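# Flip folded paper sheet and lay it flat

## Task

Flip the folded sheet so its other side faces up and leave it lying flat on the table with the folded-back corner on the bottom. At the end both folds must be closed with their layers aligned, and the paper must have no further sharp crease. Release the paper and move the grippers away. The attempt fails immediately if any part of the paper crosses the table edge, or if the paper drops below where it was last held, either by about one finger width on average or by two finger widths in a single fall, while it is not gripped or is moving quickly in a slack grip. A result that stays correct only because the robot is holding it does not count, and everything must settle shortly after you stop.

## Robot and tools

Robot: two arms, left_arm and right_arm, each with a two-finger parallel gripper and a wrist camera. Their bases sit near the scene origin, left_arm at about y = +0.277 m and right_arm at about y = -0.323 m. The name of an arm says nothing about which side of a camera image it shows up on.

Scene frame: origin at table-top height, between the arms and roughly 5 to 10 cm back from the near table edge. +x points out across the table, +y toward left_arm, +z up. Gripper frame: the fingers extend along the gripper's +z and close along its y. The reported end_effector_position is the spot between the finger pads, about 1 cm short of the tips.

execute_actions(actions): a list of actions executed one after another. Each action is a table of up to 15 rows; every row lasts one control step of 1/30 s, and if the table has fewer rows the final row is repeated until 15 steps have passed. Every row is a single flat list of 14 numbers, each between -1 and 1, covering both arms even if one stays still: left_arm dx, dy, dz, rx, ry, rz, opening, then right_arm dx, dy, dz, rx, ry, rz, opening. dx to rz are an offset, not a pose: they are measured in that gripper's own axes from its measured pose when the action began (for the first action in a call, the last pose a result reported). All rows of one action are counted from that same starting pose, not from each other. Scale: 1.0 equals 0.6 m of travel or 180 degrees of turn; rx, ry, rz form one rotation vector. The opening value is absolute, not an offset: +1 is fully open (0.094 m), -1 is closed. An empty list just returns the current state and images.

move(target, speed, blocking): drives each gripper in a straight line toward its target. target is one 14-number row laid out exactly as above; its offsets are taken from the pose in the most recent result that showed one, in the gripper's own axes, same scale. speed is the path's top speed in m/s, from 0.002 to 0.5 (default 0.25); rotation is capped at twice that number in rad/s. Paths take 0.5 to 10 s and finish together; longer ones are cut off at 10 s short of the goal. Openings are sent when the move begins. Moves do not avoid obstacles or the other arm, grippers can trail the path, drift off it, or overshoot the speed, most of all with a near-straight arm. Faster contact hits harder, and a target placed deeper beyond a contact pushes harder. With blocking=false you get a result after 0.5 s while motion continues; then use wait(0) to check, or stop, before sending any other motion.

wait(seconds): 0 to 10 s, arms keep their last command. stop(): brakes a running move; it needs braking distance, more at speed; fingers continue. zoom_image(camera, region): enlarges [x0, y0, x1, y1] pixels (origin top-left, at most 504 by 504) of cam_high, cam_left_wrist or cam_right_wrist, all 504x504. read_manual(section): only returns licence texts. finished_scene(scene): ends the current scene (give its number) and reports success; it cannot be reversed.

Result lines: the state line "left_arm: … | right_arm: …" gives each gripper's position (m) and quat_wxyz in the scene frame; printed positions can be off, more at long reach. grip_measured is the measured finger opening on the command scale; the last Joint positions value is the opening in metres. "Hand target" is where the controller is currently steering that gripper. "pose unreachable" means a clearance check altered or blocked the command to the named arm. A move adds a "move:" line: done, off_target, moving, held or fault, plus the limits that acted (paced = command clipped; held = some steps blocked, after which the arm may jump ahead quickly), and each gripper's distance from its target. If only one arm is named, the other finished at rest. FAULT or OVER-TEMPERATURE FAULT lines mean an arm was halted; MOTOR HOT warns from 75 °C.

Control details: each step the command is clipped to within 70 mm and 16 degrees of the measured pose, so large offsets need several actions; position wins over orientation when both cannot be met. Joint friction may leave the gripper up to about 31 mm from its command, and smaller commands may not move it. To keep an arm still, send the offset back to where it should be in the first call, zeros afterwards, and always its desired opening.

Gripping: command an opening below grip_measured to hold; about 0.03 below is firm, less is gentler. Paper is very thin, so grip force on it is weak; watch for slipping. Readings may be off by about 1 mm.

Avoid: dropping or letting paper fall, any paper leaving the table, hard pressing into the table, hitting the bar and plate behind the bases (up to about 3 cm high, no warning), arms colliding with each other, and long heavy holds that heat motors. Before finishing, release the paper, lift clear, and let everything settle.

Each tool is called as name(argument=value, ...), one argument or row to a line, values as JSON.

## Session

execute_actions(
  actions=[],
)

Scene clock: 0.00 s.
left_arm: end_effector_position=(+0.3848, +0.3124, +0.4113) grip_measured=+1.000 end_effector_quat_wxyz=(+0.705, -0.032, +0.708, -0.002) | right_arm: end_effector_position=(+0.3672, -0.3362, +0.4320) grip_measured=+1.000 end_effector_quat_wxyz=(+0.720, +0.009, +0.693, +0.018)
Joint positions: left_arm=[-0.011  1.062  1.047  0.009  0.003 -0.001  0.094] | right_arm=[-0.003  1.037  1.031  0.01  -0.012 -0.001  0.094]
Joint velocities: left_arm=[-0.007  0.022  0.022 -0.037  0.037 -0.022  0.   ] | right_arm=[ 0.002  0.007  0.002  0.051  0.007 -0.022  0.   ]
Motor temperatures (°C, as the motors report them): left_arm=[28 29 27 29 29 30] | right_arm=[26 28 27 28 27 26]
Hand target (left_arm): +0.385, +0.312, +0.411; +0.705, -0.032, +0.708, -0.002
Hand target (right_arm): +0.367, -0.336, +0.432; +0.720, +0.009, +0.693, +0.018

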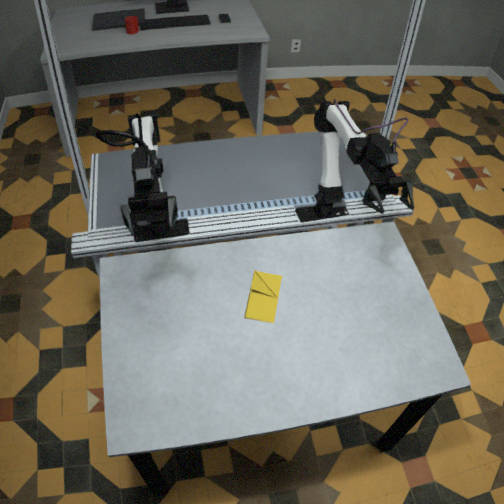

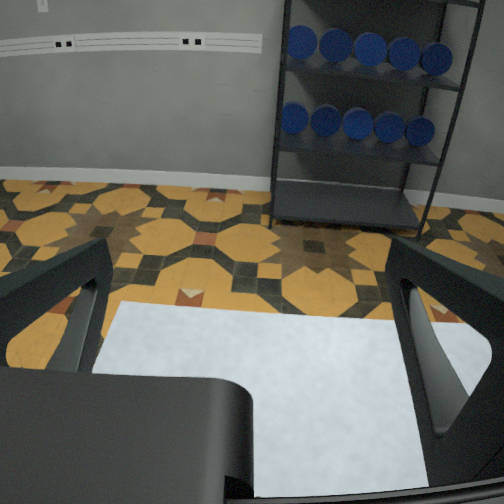

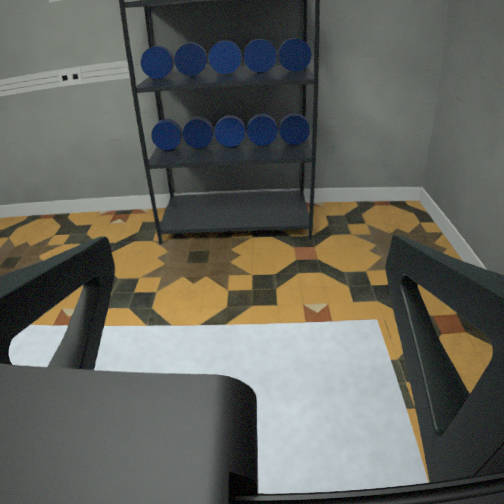

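zoom_image(
  camera="cam_high",
  region=[220, 255, 310, 335],
)

Region (220, 255, 310, 335) of cam_high's 504x504 image, scaled by 5.600, with more detail than that image has.

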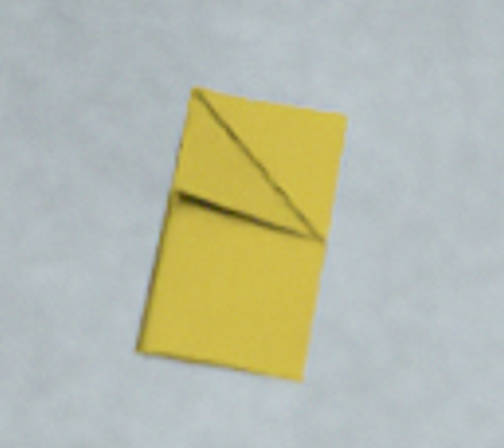

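move(
  target=[0,0,0,0,0,0,1, 0.33,0.45,-0.1,0,0.33,0,1],
)

Scene clock: 10.63 s.
left_arm: end_effector_position=(+0.3848, +0.3124, +0.4113) grip_measured=+1.000 end_effector_quat_wxyz=(+0.705, -0.032, +0.708, -0.002) | right_arm: end_effector_position=(+0.3150, -0.0666, +0.2471) grip_measured=+1.000 end_effector_quat_wxyz=(+0.287, +0.006, +0.958, +0.024)
Joint positions: left_arm=[-0.011  1.062  1.047  0.009  0.003 -0.001  0.094] | right_arm=[ 0.852  1.774  1.734 -1.144  0.397  0.778  0.094]
Joint velocities: left_arm=[ 0.017  0.002  0.002 -0.051 -0.007  0.022  0.   ] | right_arm=[-0.012 -0.012  0.002 -0.066  0.007  0.066  0.   ]
Motor temperatures (°C, as the motors report them): left_arm=[28 30 30 34 29 30] | right_arm=[26 29 30 31 27 26]
Hand target (left_arm): +0.385, +0.312, +0.411; +0.705, -0.032, +0.708, -0.002
Hand target (right_arm): +0.313, -0.061, +0.243; +0.278, +0.004, +0.960, +0.024
Off the commanded pose (left_arm): 0.000 m, 0 deg.
Off the commanded pose (right_arm): 0.009 m, 1 deg.
move: done

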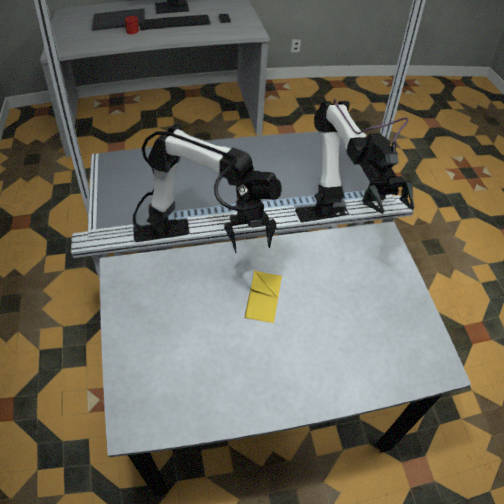

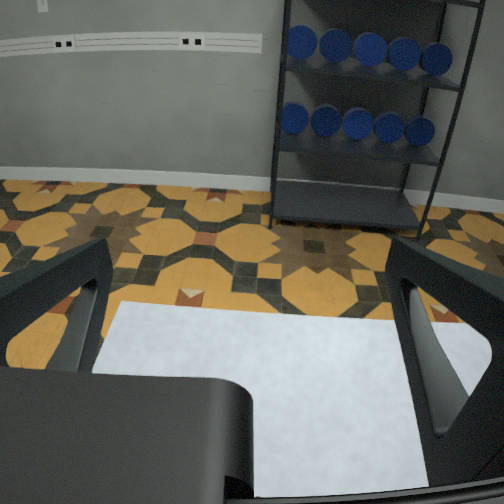

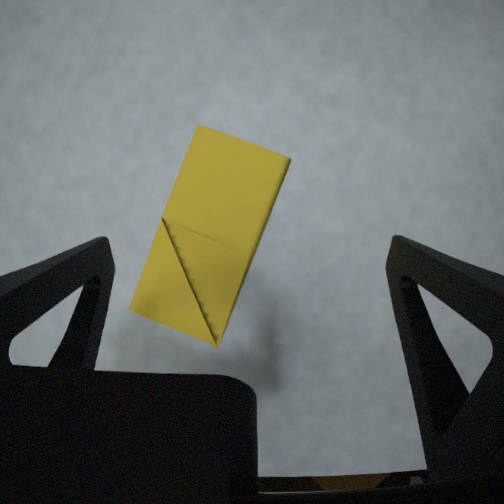

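move(
  target=[0,0,0,0,0,0,-1, 0.21,-0.02,0.235,-0.232,0.121,0.185,-0.15],
)

move(
  target=[0.58,-0.47,-0.09,0,0.5,0,-1, 0,0,0,0,0,0,-0.15],
)

Scene clock: 41.30 s.
left_arm: end_effector_position=(+0.3848, +0.3124, +0.4113) grip_measured=-0.984 end_effector_quat_wxyz=(+0.705, -0.032, +0.708, -0.002) | right_arm: end_effector_position=(+0.2892, -0.0687, +0.0719) grip_measured=-0.147 end_effector_quat_wxyz=(+0.085, +0.157, +0.881, +0.439)
Joint positions: left_arm=[-0.011  1.062  1.047  0.009  0.003 -0.001  0.001] | right_arm=[ 0.496  1.67   0.643  0.194 -0.531  1.071  0.04 ]
Joint velocities: left_arm=[ 0.002 -0.022 -0.002  0.007 -0.037  0.037 -0.001] | right_arm=[ 0.012  0.007 -0.002 -0.007 -0.066 -0.037  0.001]
Motor temperatures (°C, as the motors report them): left_arm=[28 30 34 40 29 30] | right_arm=[26 33 35 31 27 26]
Hand target (left_arm): +0.385, +0.312, +0.411; +0.705, -0.032, +0.708, -0.002
Hand target (right_arm): +0.286, -0.072, +0.062; +0.074, +0.165, +0.881, +0.437
Off the commanded pose (left_arm): 0.000 m, 0 deg.
Off the commanded pose (right_arm): 0.012 m, 2 deg.
move: off_target (right_arm)

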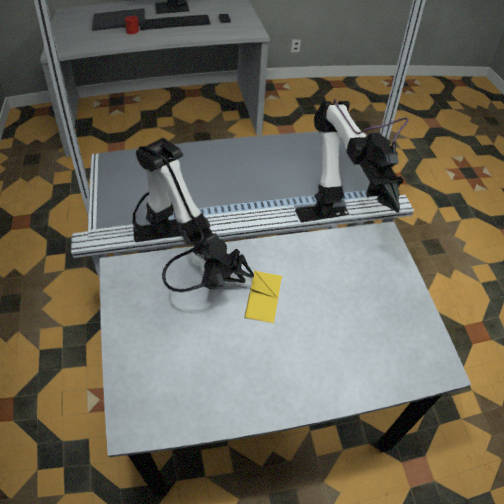

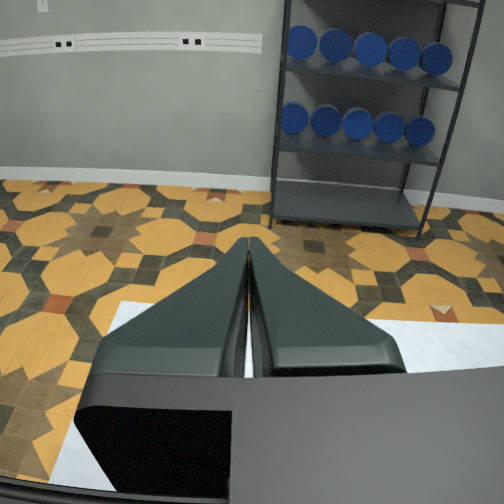

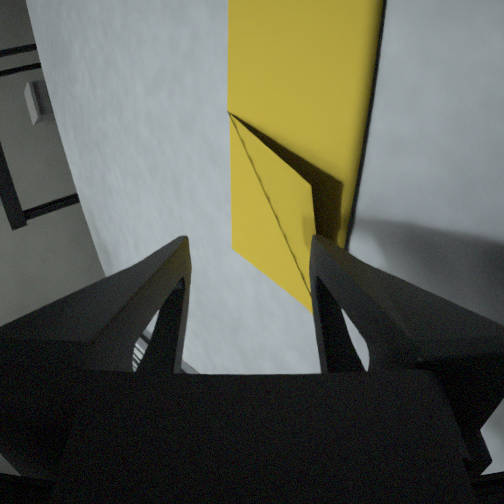

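Scene clock: 45.03 s.
left_arm: end_effector_position=(+0.3462, +0.0163, +0.0753) grip_measured=-0.984 end_effector_quat_wxyz=(+0.007, -0.026, +0.999, -0.023) | right_arm: end_effector_position=(+0.2892, -0.0687, +0.0719) grip_measured=-0.147 end_effector_quat_wxyz=(+0.085, +0.157, +0.881, +0.439)
Joint positions: left_arm=[-0.713  2.22   1.866 -1.208 -0.008 -0.709  0.001] | right_arm=[ 0.496  1.67   0.643  0.194 -0.531  1.071  0.04 ]
Joint velocities: left_arm=[-0.022  0.012 -0.002 -0.022  0.022  0.022  0.001] | right_arm=[ 0.002 -0.002 -0.002  0.007 -0.095  0.022  0.001]
Motor temperatures (°C, as the motors report them): left_arm=[28 31 35 39 29 30] | right_arm=[26 33 35 31 27 26]
Hand target (left_arm): +0.341, +0.011, +0.074; -0.002, -0.023, +0.999, -0.023
Hand target (right_arm): +0.289, -0.069, +0.072; +0.085, +0.157, +0.881, +0.439
Off the commanded pose (left_arm): 0.007 m, 1 deg.
Off the commanded pose (right_arm): 0.000 m, 0 deg.
move: done

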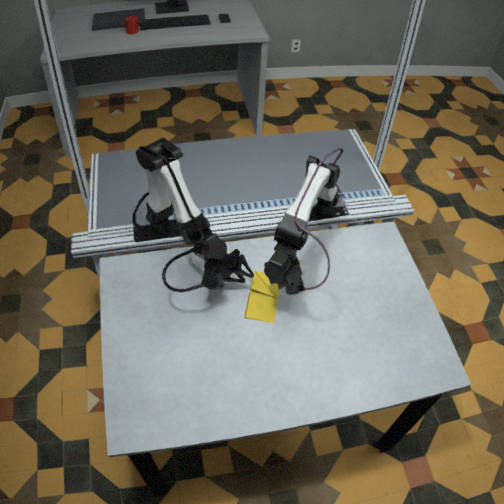

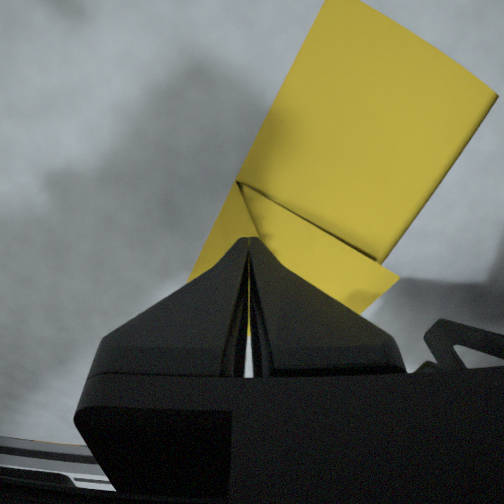

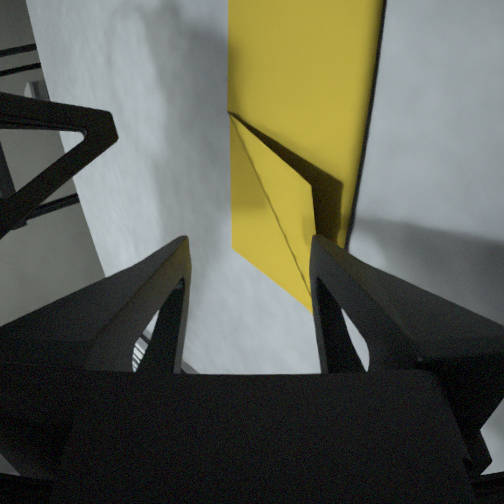

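move(
  target=[0,-0.045,0.118,0,0,0,-1, 0,-0.077,0.028,0,0,0,0.06],
  speed=0.05,
)

Scene clock: 51.77 s.
left_arm: end_effector_position=(+0.3519, -0.0083, +0.0156) grip_measured=-0.984 end_effector_quat_wxyz=(+0.008, -0.030, +0.999, -0.025) | right_arm: end_effector_position=(+0.2881, -0.0790, +0.0352) grip_measured=+0.058 end_effector_quat_wxyz=(+0.093, +0.155, +0.879, +0.442)
Joint positions: left_arm=[-0.744  2.344  1.83  -1.045 -0.007 -0.747  0.001] | right_arm=[ 0.465  1.788  0.555  0.401 -0.547  1.042  0.05 ]
Joint velocities: left_arm=[ 0.007 -0.022  0.007 -0.022 -0.007  0.007 -0.   ] | right_arm=[ 0.002 -0.022  0.007 -0.007 -0.022 -0.022 -0.   ]
Motor temperatures (°C, as the motors report them): left_arm=[28 35 35 37 29 30] | right_arm=[26 33 35 32 27 26]
Hand target (left_arm): +0.348, -0.013, +0.006; +0.007, -0.026, +0.999, -0.023
Hand target (right_arm): +0.284, -0.083, +0.026; +0.085, +0.157, +0.881, +0.439
Off the commanded pose (left_arm): 0.012 m, 0 deg.
Off the commanded pose (right_arm): 0.011 m, 1 deg.
move: off_target (left_arm, right_arm)

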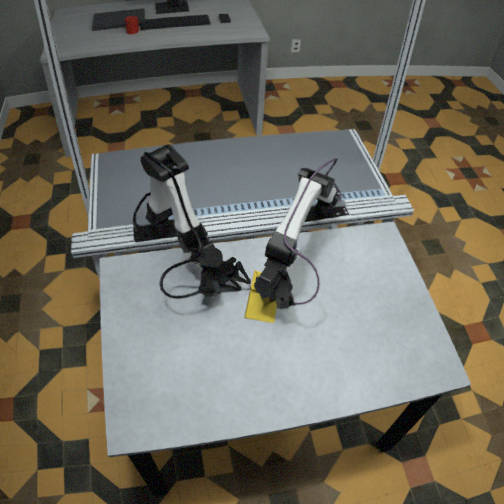

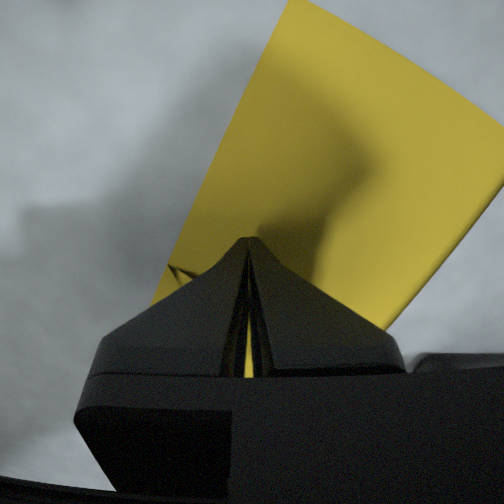

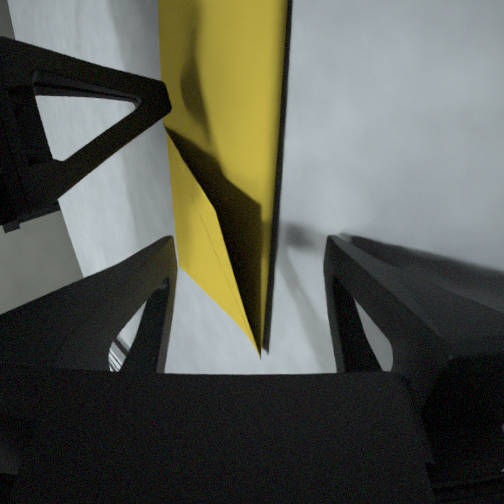

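move(
  target=[0,0,0.035,0,0,0,-1, 0,-0.026,0.02,0,0,0,0.06],
  speed=0.02,
)

move(
  target=[0,0,0.02,0,0,0,-1, 0,0.02,0.06,0,0,0,0.06],
  speed=0.015,
)

Scene clock: 55.93 s.
left_arm: end_effector_position=(+0.3528, -0.0095, +0.0069) grip_measured=-0.984 end_effector_quat_wxyz=(+0.011, -0.030, +0.999, -0.028) | right_arm: end_effector_position=(+0.2964, -0.0744, +0.0323) grip_measured=+0.058 end_effector_quat_wxyz=(+0.108, +0.147, +0.872, +0.454)
Joint positions: left_arm=[-0.744  2.351  1.806 -1.006 -0.007 -0.747  0.001] | right_arm=[ 0.465  1.841  0.555  0.5   -0.549  1.042  0.05 ]
Joint velocities: left_arm=[-0.007 -0.002 -0.007  0.007 -0.022  0.037 -0.001] | right_arm=[-0.017 -0.012 -0.007  0.037 -0.022 -0.051  0.   ]
Motor temperatures (°C, as the motors report them): left_arm=[28 37 35 36 29 30] | right_arm=[26 33 34 33 27 26]
Hand target (left_arm): +0.352, -0.009, -0.005; +0.008, -0.030, +0.999, -0.025
Hand target (right_arm): +0.288, -0.079, +0.017; +0.093, +0.155, +0.879, +0.442
Off the commanded pose (left_arm): 0.012 m, 0 deg.
Off the commanded pose (right_arm): 0.019 m, 3 deg.
move: off_target (left_arm, right_arm)

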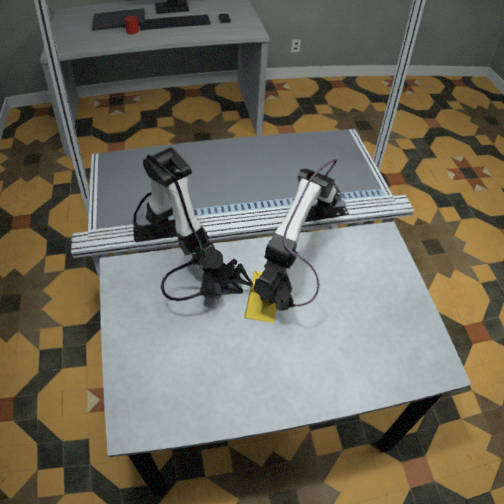

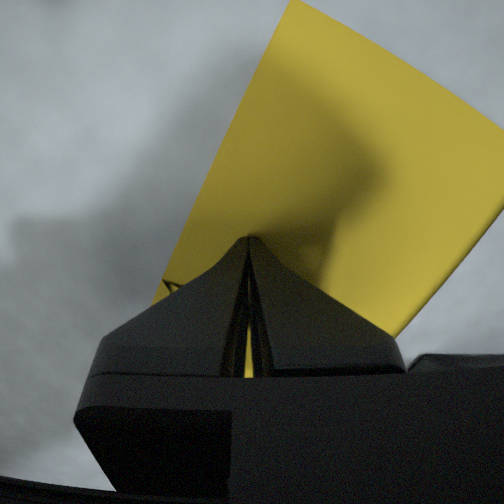

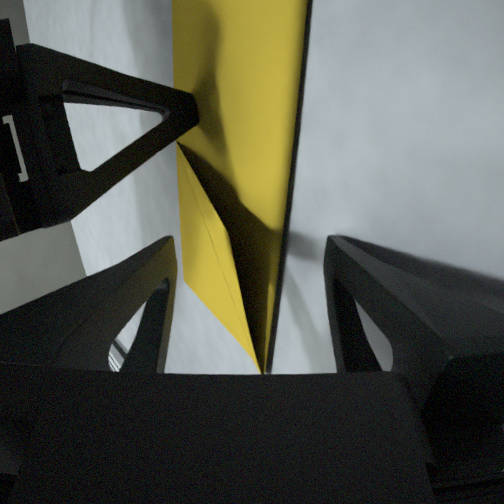

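Scene clock: 58.70 s.
left_arm: end_effector_position=(+0.3529, -0.0096, +0.0070) grip_measured=-0.984 end_effector_quat_wxyz=(+0.011, -0.030, +0.999, -0.028) | right_arm: end_effector_position=(+0.3099, -0.0437, +0.0332) grip_measured=+0.058 end_effector_quat_wxyz=(+0.114, +0.140, +0.866, +0.466)
Joint positions: left_arm=[-0.744  2.351  1.806 -1.005 -0.007 -0.747  0.001] | right_arm=[ 0.531  1.931  0.639  0.564 -0.514  1.097  0.05 ]
Joint velocities: left_arm=[-0.012 -0.017 -0.017 -0.007  0.037 -0.125 -0.001] | right_arm=[-0.022 -0.002  0.002  0.007 -0.022  0.007  0.001]
Motor temperatures (°C, as the motors report them): left_arm=[28 38 35 36 29 30] | right_arm=[26 33 34 33 27 26]
Hand target (left_arm): +0.353, -0.010, -0.005; +0.011, -0.030, +0.999, -0.028
Hand target (right_arm): +0.310, -0.041, +0.022; +0.108, +0.146, +0.872, +0.454
Off the commanded pose (left_arm): 0.012 m, 0 deg.
Off the commanded pose (right_arm): 0.012 m, 2 deg.
move: off_target (left_arm, right_arm)

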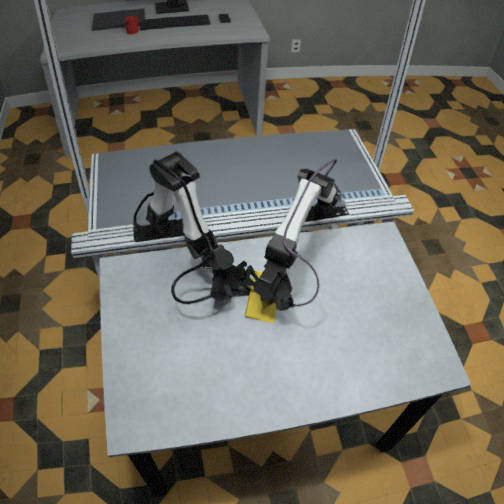

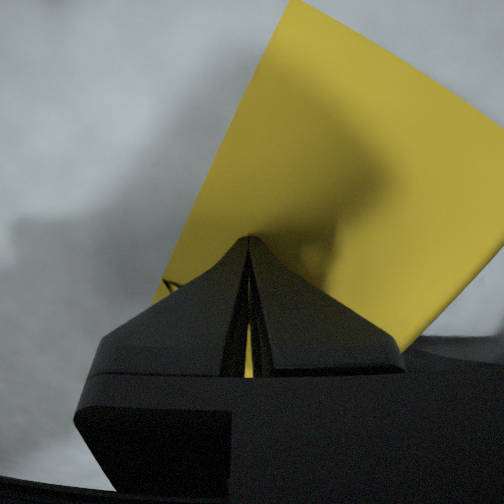

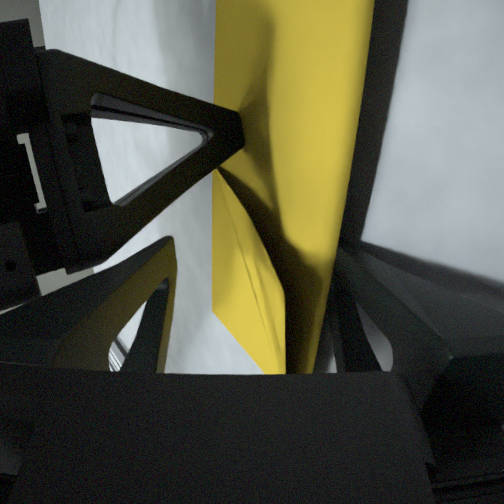

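move(
  target=[0,0,0.02,0,0,0,-1, 0.02,0.0,0.04,0,0,0,-0.15],
  speed=0.015,
)

Scene clock: 64.17 s.
left_arm: end_effector_position=(+0.3529, -0.0096, +0.0070) grip_measured=-0.984 end_effector_quat_wxyz=(+0.011, -0.030, +0.999, -0.028) | right_arm: end_effector_position=(+0.3051, -0.0255, +0.0295) grip_measured=-0.148 end_effector_quat_wxyz=(+0.119, +0.134, +0.860, +0.477)
Joint positions: left_arm=[-0.744  2.351  1.806 -1.005 -0.007 -0.747  0.001] | right_arm=[ 0.587  1.979  0.639  0.66  -0.482  1.141  0.04 ]
Joint velocities: left_arm=[-0.022 -0.002  0.012 -0.095  0.007 -0.022  0.001] | right_arm=[ 0.002  0.002 -0.007  0.007 -0.051 -0.051 -0.   ]
Motor temperatures (°C, as the motors report them): left_arm=[28 41 35 35 29 30] | right_arm=[26 34 34 34 27 26]
Hand target (left_arm): +0.353, -0.010, -0.005; +0.011, -0.030, +0.999, -0.028
Hand target (right_arm): +0.306, -0.022, +0.020; +0.114, +0.140, +0.866, +0.466
Off the commanded pose (left_arm): 0.012 m, 0 deg.
Off the commanded pose (right_arm): 0.011 m, 2 deg.
move: off_target (left_arm, right_arm)

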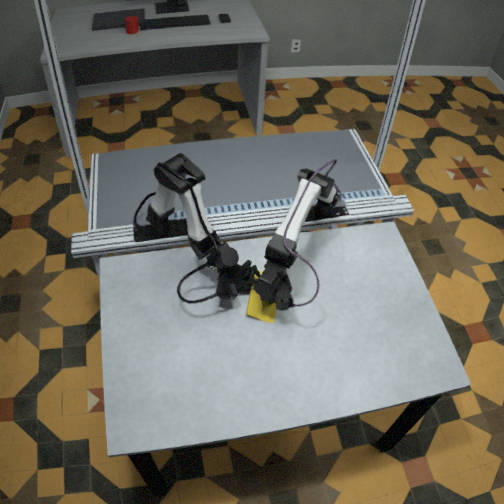

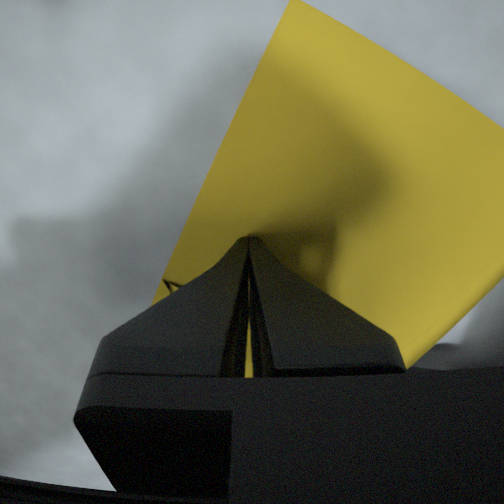

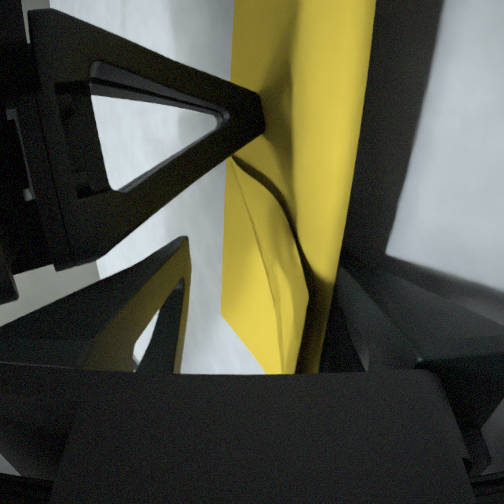

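Release left, close gradually.

execute_actions(
  actions=[
    [[0,0.01,-0.04,0,0,0,-1,0,0,0,0,0,0,-0.15]],
    [[0,0.03,-0.04,0,0,0,-1,0,0,0,0,0,0,-0.25],[0,0.03,-0.04,0,0,0,-1,0,0,0,0,0,0,-0.3],[0,0.03,-0.04,0,0,0,-1,0,0,0,0,0,0,-0.35],[0,0.03,-0.04,0,0,0,-1,0,0,0,0,0,0,-0.4],[0,0.03,-0.04,0,0,0,-1,0,0,0,0,0,0,-0.45],[0,0.03,-0.04,0,0,0,-1,0,0,0,0,0,0,-0.5],[0,0.03,-0.04,0,0,0,-1,0,0,0,0,0,0,-0.55],[0,0.03,-0.04,0,0,0,-1,0,0,0,0,0,0,-0.6],[0,0.03,-0.04,0,0,0,-1,0,0,0,0,0,0,-0.65],[0,0.03,-0.04,0,0,0,-1,0,0,0,0,0,0,-0.7],[0,0.03,-0.04,0,0,0,-1,0,0,0,0,0,0,-0.75],[0,0.03,-0.04,0,0,0,-1,0,0,0,0,0,0,-0.8],[0,0.03,-0.04,0,0,0,-1,0,0,0,0,0,0,-0.85],[0,0.03,-0.04,0,0,0,-1,0,0,0,0,0,0,-0.9],[0,0.03,-0.04,0,0,0,-1,0,0,0,0,0,0,-1]],
  ],
)

move(
  target=[0.05,0.4,-0.15,0,0,0,-1, 0,0,0,0,0,0,-1],
)

Scene clock: 76.03 s.
left_arm: end_effector_position=(+0.3573, +0.0124, +0.0559) grip_measured=-0.984 end_effector_quat_wxyz=(+0.025, -0.038, +0.998, -0.040) | right_arm: end_effector_position=(+0.3053, -0.0253, +0.0297) grip_measured=-0.953 end_effector_quat_wxyz=(+0.120, +0.134, +0.860, +0.477)
Joint positions: left_arm=[-0.703  2.226  1.795 -1.081 -0.006 -0.722  0.001] | right_arm=[ 0.587  1.98   0.639  0.662 -0.482  1.142  0.002]
Joint velocities: left_arm=[-0.017  0.002  0.012 -0.051 -0.037  0.022 -0.001] | right_arm=[ 0.007  0.012 -0.017  0.022  0.007  0.037 -0.082]
Motor temperatures (°C, as the motors report them): left_arm=[28 45 35 34 29 30] | right_arm=[26 34 34 34 27 26]
Hand target (left_arm): +0.351, +0.015, +0.051; +0.014, -0.032, +0.999, -0.030
Hand target (right_arm): +0.305, -0.025, +0.030; +0.120, +0.134, +0.860, +0.477
Off the commanded pose (left_arm): 0.009 m, 2 deg.
Off the commanded pose (right_arm): 0.000 m, 0 deg.

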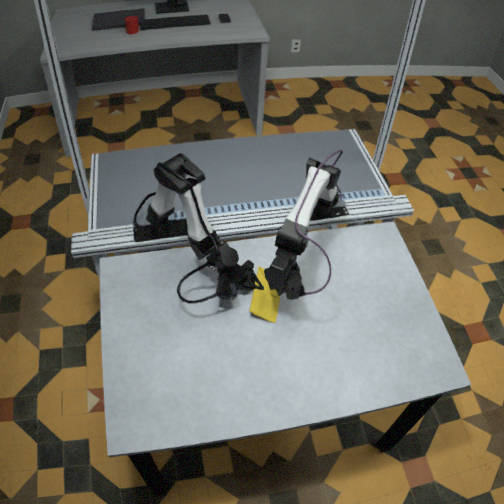

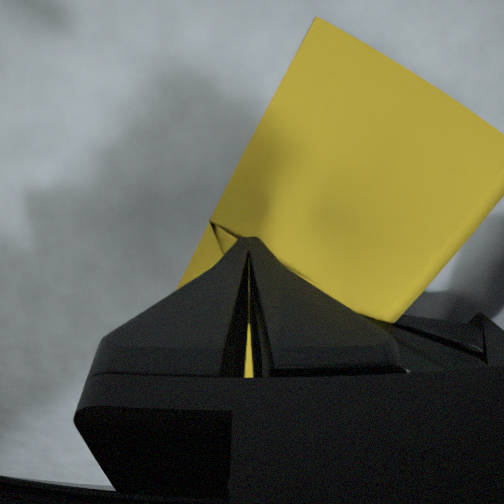

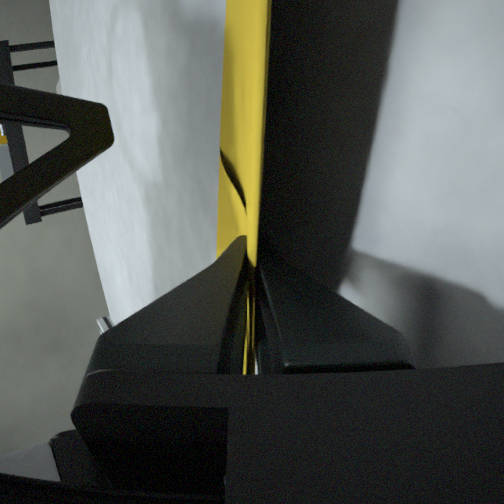

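Scene clock: 77.70 s.
left_arm: end_effector_position=(+0.3154, +0.2585, +0.1291) grip_measured=-0.984 end_effector_quat_wxyz=(+0.042, -0.045, +0.997, -0.038) | right_arm: end_effector_position=(+0.3053, -0.0253, +0.0297) grip_measured=-0.991 end_effector_quat_wxyz=(+0.120, +0.134, +0.860, +0.477)
Joint positions: left_arm=[-0.121  1.65   1.342 -1.178  0.02  -0.154  0.001] | right_arm=[ 0.587  1.98   0.639  0.662 -0.482  1.142  0.   ]
Joint velocities: left_arm=[-0.017  0.002 -0.012  0.022  0.022  0.007 -0.   ] | right_arm=[-0.017  0.007 -0.007 -0.007 -0.022 -0.051  0.   ]
Motor temperatures (°C, as the motors report them): left_arm=[28 45 35 34 29 30] | right_arm=[26 34 34 35 27 26]
Hand target (left_arm): +0.306, +0.256, +0.126; +0.026, -0.038, +0.998, -0.042
Hand target (right_arm): +0.305, -0.025, +0.030; +0.120, +0.134, +0.860, +0.477
Off the commanded pose (left_arm): 0.012 m, 2 deg.
Off the commanded pose (right_arm): 0.000 m, 0 deg.
move: off_target (left_arm)

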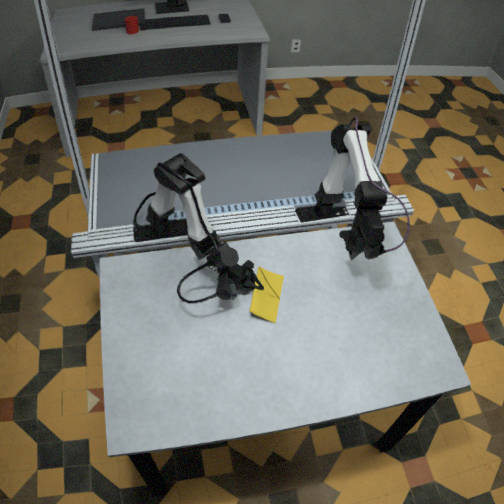

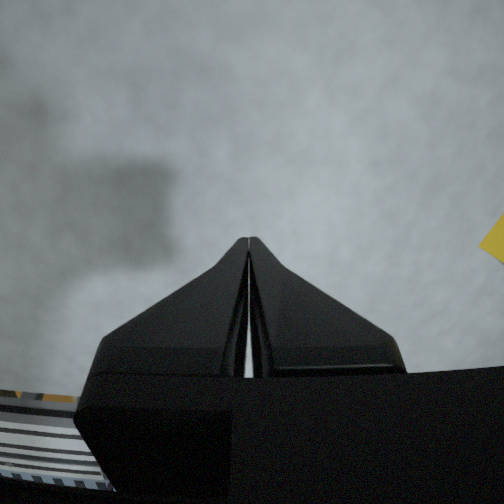

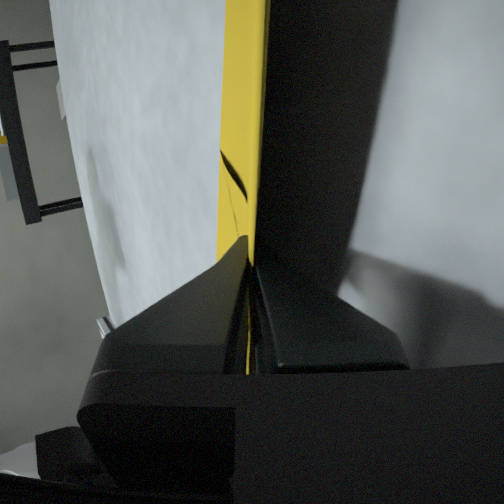

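move(
  target=[0,0,0,0,0,0,-1, -0.02,0.26,-0.05,0,0,0,-1],
  speed=0.1,
)

move(
  target=[0,0,0,0,0,0,-1, 0,0,0,0,0,-0.97,-1],
  speed=0.3,
)

Scene clock: 83.73 s.
left_arm: end_effector_position=(+0.3153, +0.2585, +0.1291) grip_measured=-0.984 end_effector_quat_wxyz=(+0.041, -0.044, +0.997, -0.038) | right_arm: end_effector_position=(+0.3266, +0.0235, +0.1677) grip_measured=-0.991 end_effector_quat_wxyz=(+0.115, +0.135, +0.862, +0.474)
Joint positions: left_arm=[-0.121  1.65   1.342 -1.178  0.02  -0.152  0.001] | right_arm=[ 0.673  1.741  1.063  0.012 -0.416  1.201  0.   ]
Joint velocities: left_arm=[ 0.007  0.002 -0.012  0.007  0.022 -0.022 -0.   ] | right_arm=[-0.007  0.017  0.017 -0.007 -0.007 -0.022  0.   ]
Motor temperatures (°C, as the motors report them): left_arm=[28 44 35 34 29 30] | right_arm=[26 35 34 35 27 26]
Hand target (left_arm): +0.315, +0.259, +0.129; +0.042, -0.045, +0.997, -0.038
Hand target (right_arm): +0.326, +0.027, +0.178; +0.119, +0.134, +0.860, +0.478
Off the commanded pose (left_arm): 0.000 m, 0 deg.
Off the commanded pose (right_arm): 0.012 m, 1 deg.
move: off_target (right_arm)

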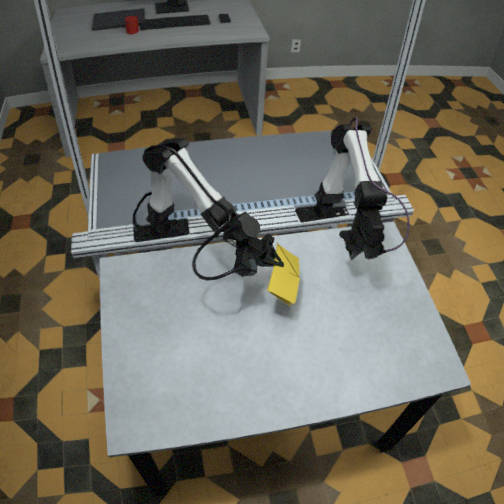

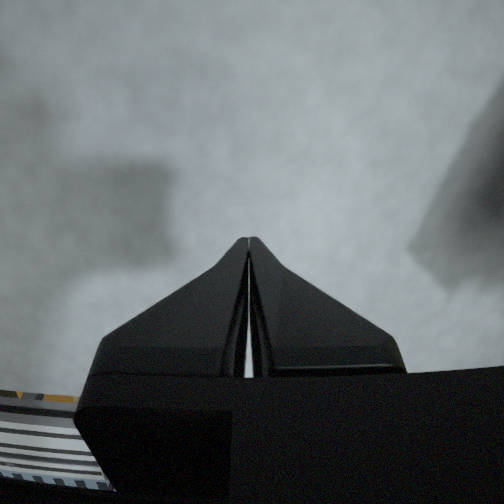

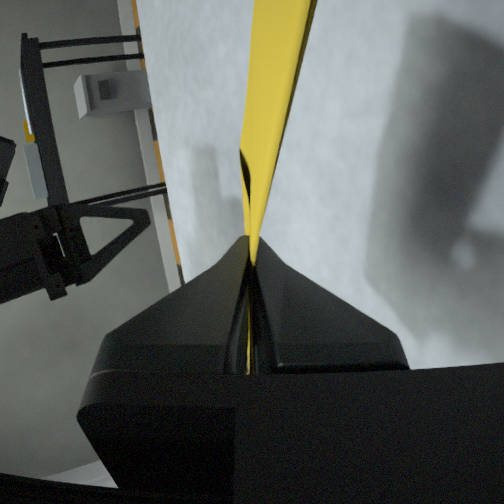

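Scene clock: 89.40 s.
left_arm: end_effector_position=(+0.3153, +0.2585, +0.1291) grip_measured=-0.984 end_effector_quat_wxyz=(+0.041, -0.044, +0.997, -0.038) | right_arm: end_effector_position=(+0.3266, +0.0234, +0.1676) grip_measured=-0.991 end_effector_quat_wxyz=(-0.479, +0.854, -0.180, +0.090)
Joint positions: left_arm=[-0.121  1.65   1.342 -1.178  0.02  -0.152  0.001] | right_arm=[ 0.673  1.741  1.063  0.012 -0.416 -1.836  0.   ]
Joint velocities: left_arm=[ 0.012  0.012  0.022  0.007  0.007 -0.022 -0.001] | right_arm=[-0.022  0.002 -0.017  0.022 -0.139 -0.037  0.   ]
Motor temperatures (°C, as the motors report them): left_arm=[28 43 35 34 29 30] | right_arm=[26 36 35 36 27 26]
Hand target (left_arm): +0.315, +0.258, +0.129; +0.041, -0.044, +0.997, -0.038
Hand target (right_arm): +0.327, +0.023, +0.168; -0.479, +0.855, -0.176, +0.093
Off the commanded pose (left_arm): 0.000 m, 0 deg.
Off the commanded pose (right_arm): 0.000 m, 1 deg.
move: done

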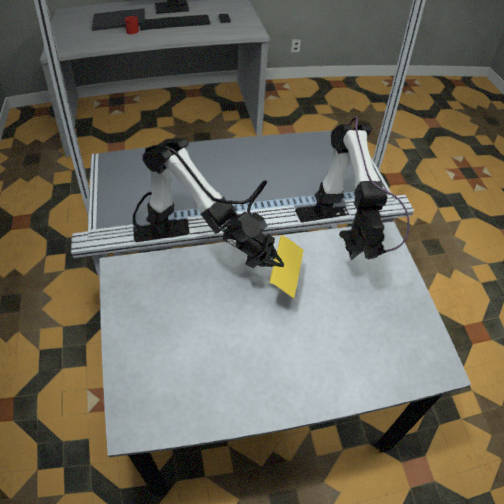

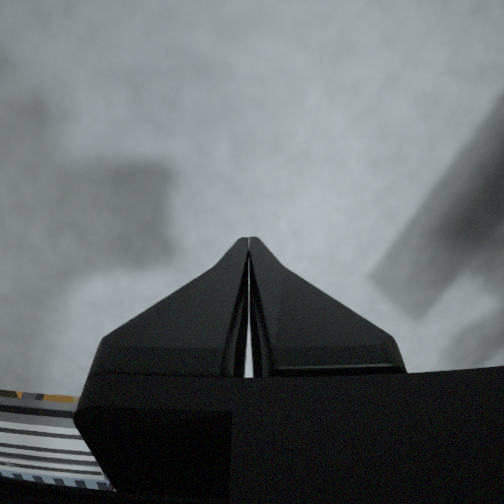

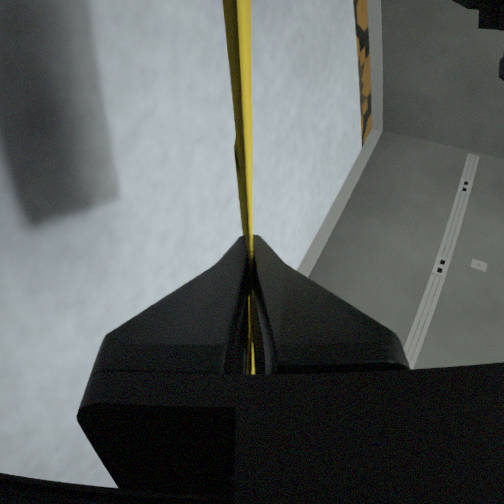

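move(
  target=[0,0,0,0,0,0,-1, 0,0.263,0.063,0,0,0,-1],
  speed=0.06,
)

Scene clock: 95.03 s.
left_arm: end_effector_position=(+0.3153, +0.2585, +0.1291) grip_measured=-0.984 end_effector_quat_wxyz=(+0.041, -0.044, +0.997, -0.038) | right_arm: end_effector_position=(+0.3057, -0.0181, +0.0249) grip_measured=-0.991 end_effector_quat_wxyz=(-0.483, +0.852, -0.178, +0.095)
Joint positions: left_arm=[-0.121  1.65   1.342 -1.178  0.02  -0.152  0.001] | right_arm=[ 0.606  2.013  0.654  0.687 -0.467 -1.883  0.   ]
Joint velocities: left_arm=[ 0.017  0.007  0.017  0.037  0.051 -0.037  0.   ] | right_arm=[ 0.002  0.007  0.007 -0.037  0.022  0.051  0.001]
Motor temperatures (°C, as the motors report them): left_arm=[28 42 35 34 29 30] | right_arm=[26 36 35 36 27 26]
Hand target (left_arm): +0.315, +0.258, +0.129; +0.041, -0.044, +0.997, -0.038
Hand target (right_arm): +0.303, -0.023, +0.016; -0.479, +0.854, -0.180, +0.090
Off the commanded pose (left_arm): 0.000 m, 0 deg.
Off the commanded pose (right_arm): 0.012 m, 1 deg.
move: off_target (right_arm)

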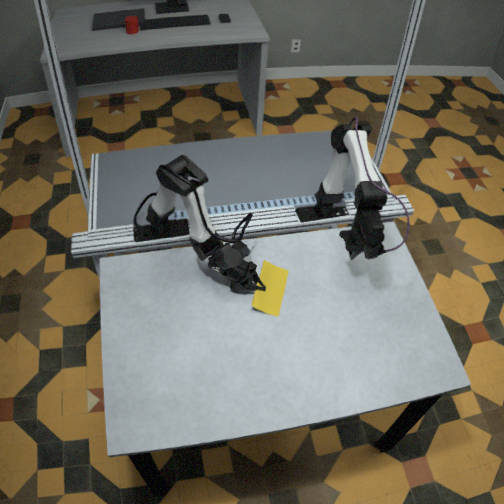

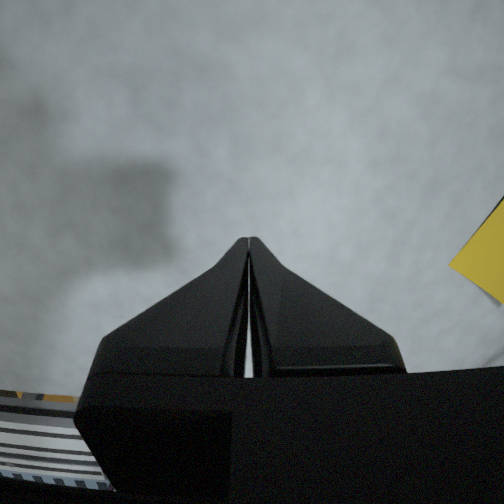

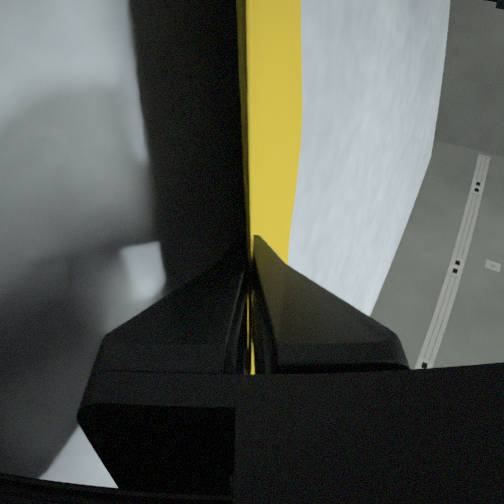

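A bit lower, then open slightly and withdraw.

move(
  target=[0,0,0,0,0,0,-1, 0,0.034,0.005,0,0,0,-1],
  speed=0.02,
)

move(
  target=[0,0,0,0,0,0,-1, 0,0.05,-0.085,0,0,0,-0.8],
  speed=0.02,
)

Scene clock: 100.63 s.
left_arm: end_effector_position=(+0.3153, +0.2585, +0.1291) grip_measured=-0.984 end_effector_quat_wxyz=(+0.041, -0.044, +0.997, -0.038) | right_arm: end_effector_position=(+0.3057, -0.0199, +0.0166) grip_measured=-0.991 end_effector_quat_wxyz=(-0.488, +0.849, -0.176, +0.101)
Joint positions: left_arm=[-0.121  1.65   1.342 -1.178  0.02  -0.152  0.001] | right_arm=[ 0.601  2.054  0.636  0.762 -0.469 -1.886  0.   ]
Joint velocities: left_arm=[ 0.012 -0.012 -0.022  0.022  0.007 -0.022  0.001] | right_arm=[ 0.012  0.007  0.012  0.007 -0.066 -0.022  0.   ]
Motor temperatures (°C, as the motors report them): left_arm=[28 42 36 33 29 30] | right_arm=[26 36 34 37 27 26]
Hand target (left_arm): +0.315, +0.258, +0.129; +0.041, -0.044, +0.997, -0.038
Hand target (right_arm): +0.302, -0.025, +0.006; -0.483, +0.852, -0.178, +0.095
Off the commanded pose (left_arm): 0.000 m, 0 deg.
Off the commanded pose (right_arm): 0.013 m, 1 deg.
move: off_target (right_arm)

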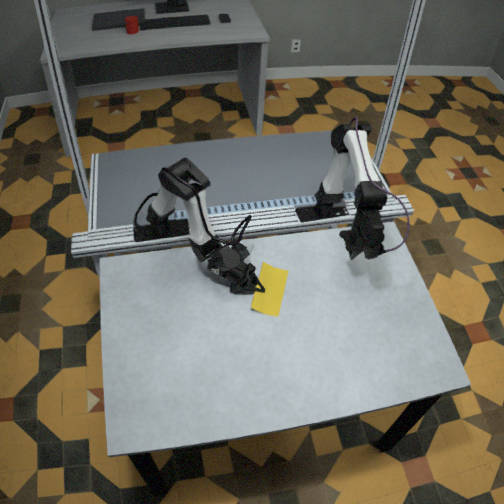

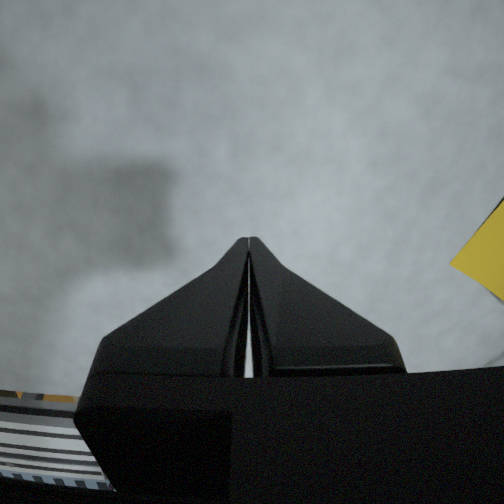

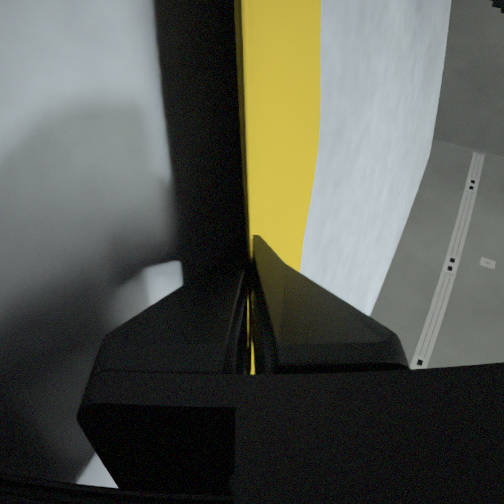

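Scene clock: 103.80 s.
left_arm: end_effector_position=(+0.3153, +0.2585, +0.1291) grip_measured=-0.984 end_effector_quat_wxyz=(+0.041, -0.044, +0.997, -0.038) | right_arm: end_effector_position=(+0.2848, -0.0689, +0.0158) grip_measured=-0.803 end_effector_quat_wxyz=(-0.489, +0.849, -0.176, +0.100)
Joint positions: left_arm=[-0.121  1.65   1.342 -1.178  0.02  -0.152  0.001] | right_arm=[ 0.488  1.958  0.461  0.801 -0.557 -1.965  0.009]
Joint velocities: left_arm=[ 0.002 -0.017  0.007 -0.066 -0.022 -0.037  0.   ] | right_arm=[ 0.002 -0.007  0.007 -0.022  0.066  0.037  0.001]
Motor temperatures (°C, as the motors report them): left_arm=[28 42 36 33 29 30] | right_arm=[26 37 34 37 27 26]
Hand target (left_arm): +0.315, +0.258, +0.129; +0.041, -0.044, +0.997, -0.038
Hand target (right_arm): +0.282, -0.074, +0.017; -0.488, +0.849, -0.176, +0.101
Off the commanded pose (left_arm): 0.000 m, 0 deg.
Off the commanded pose (right_arm): 0.006 m, 0 deg.
move: done

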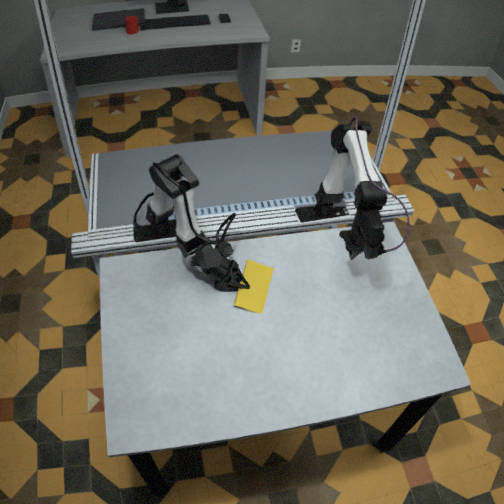

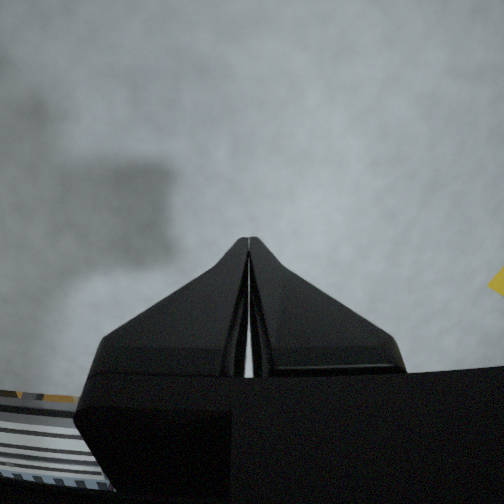

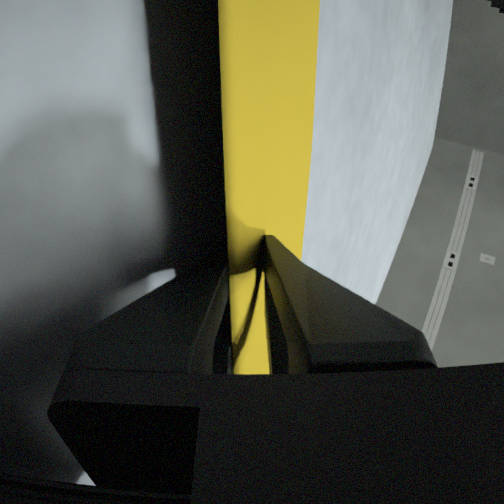

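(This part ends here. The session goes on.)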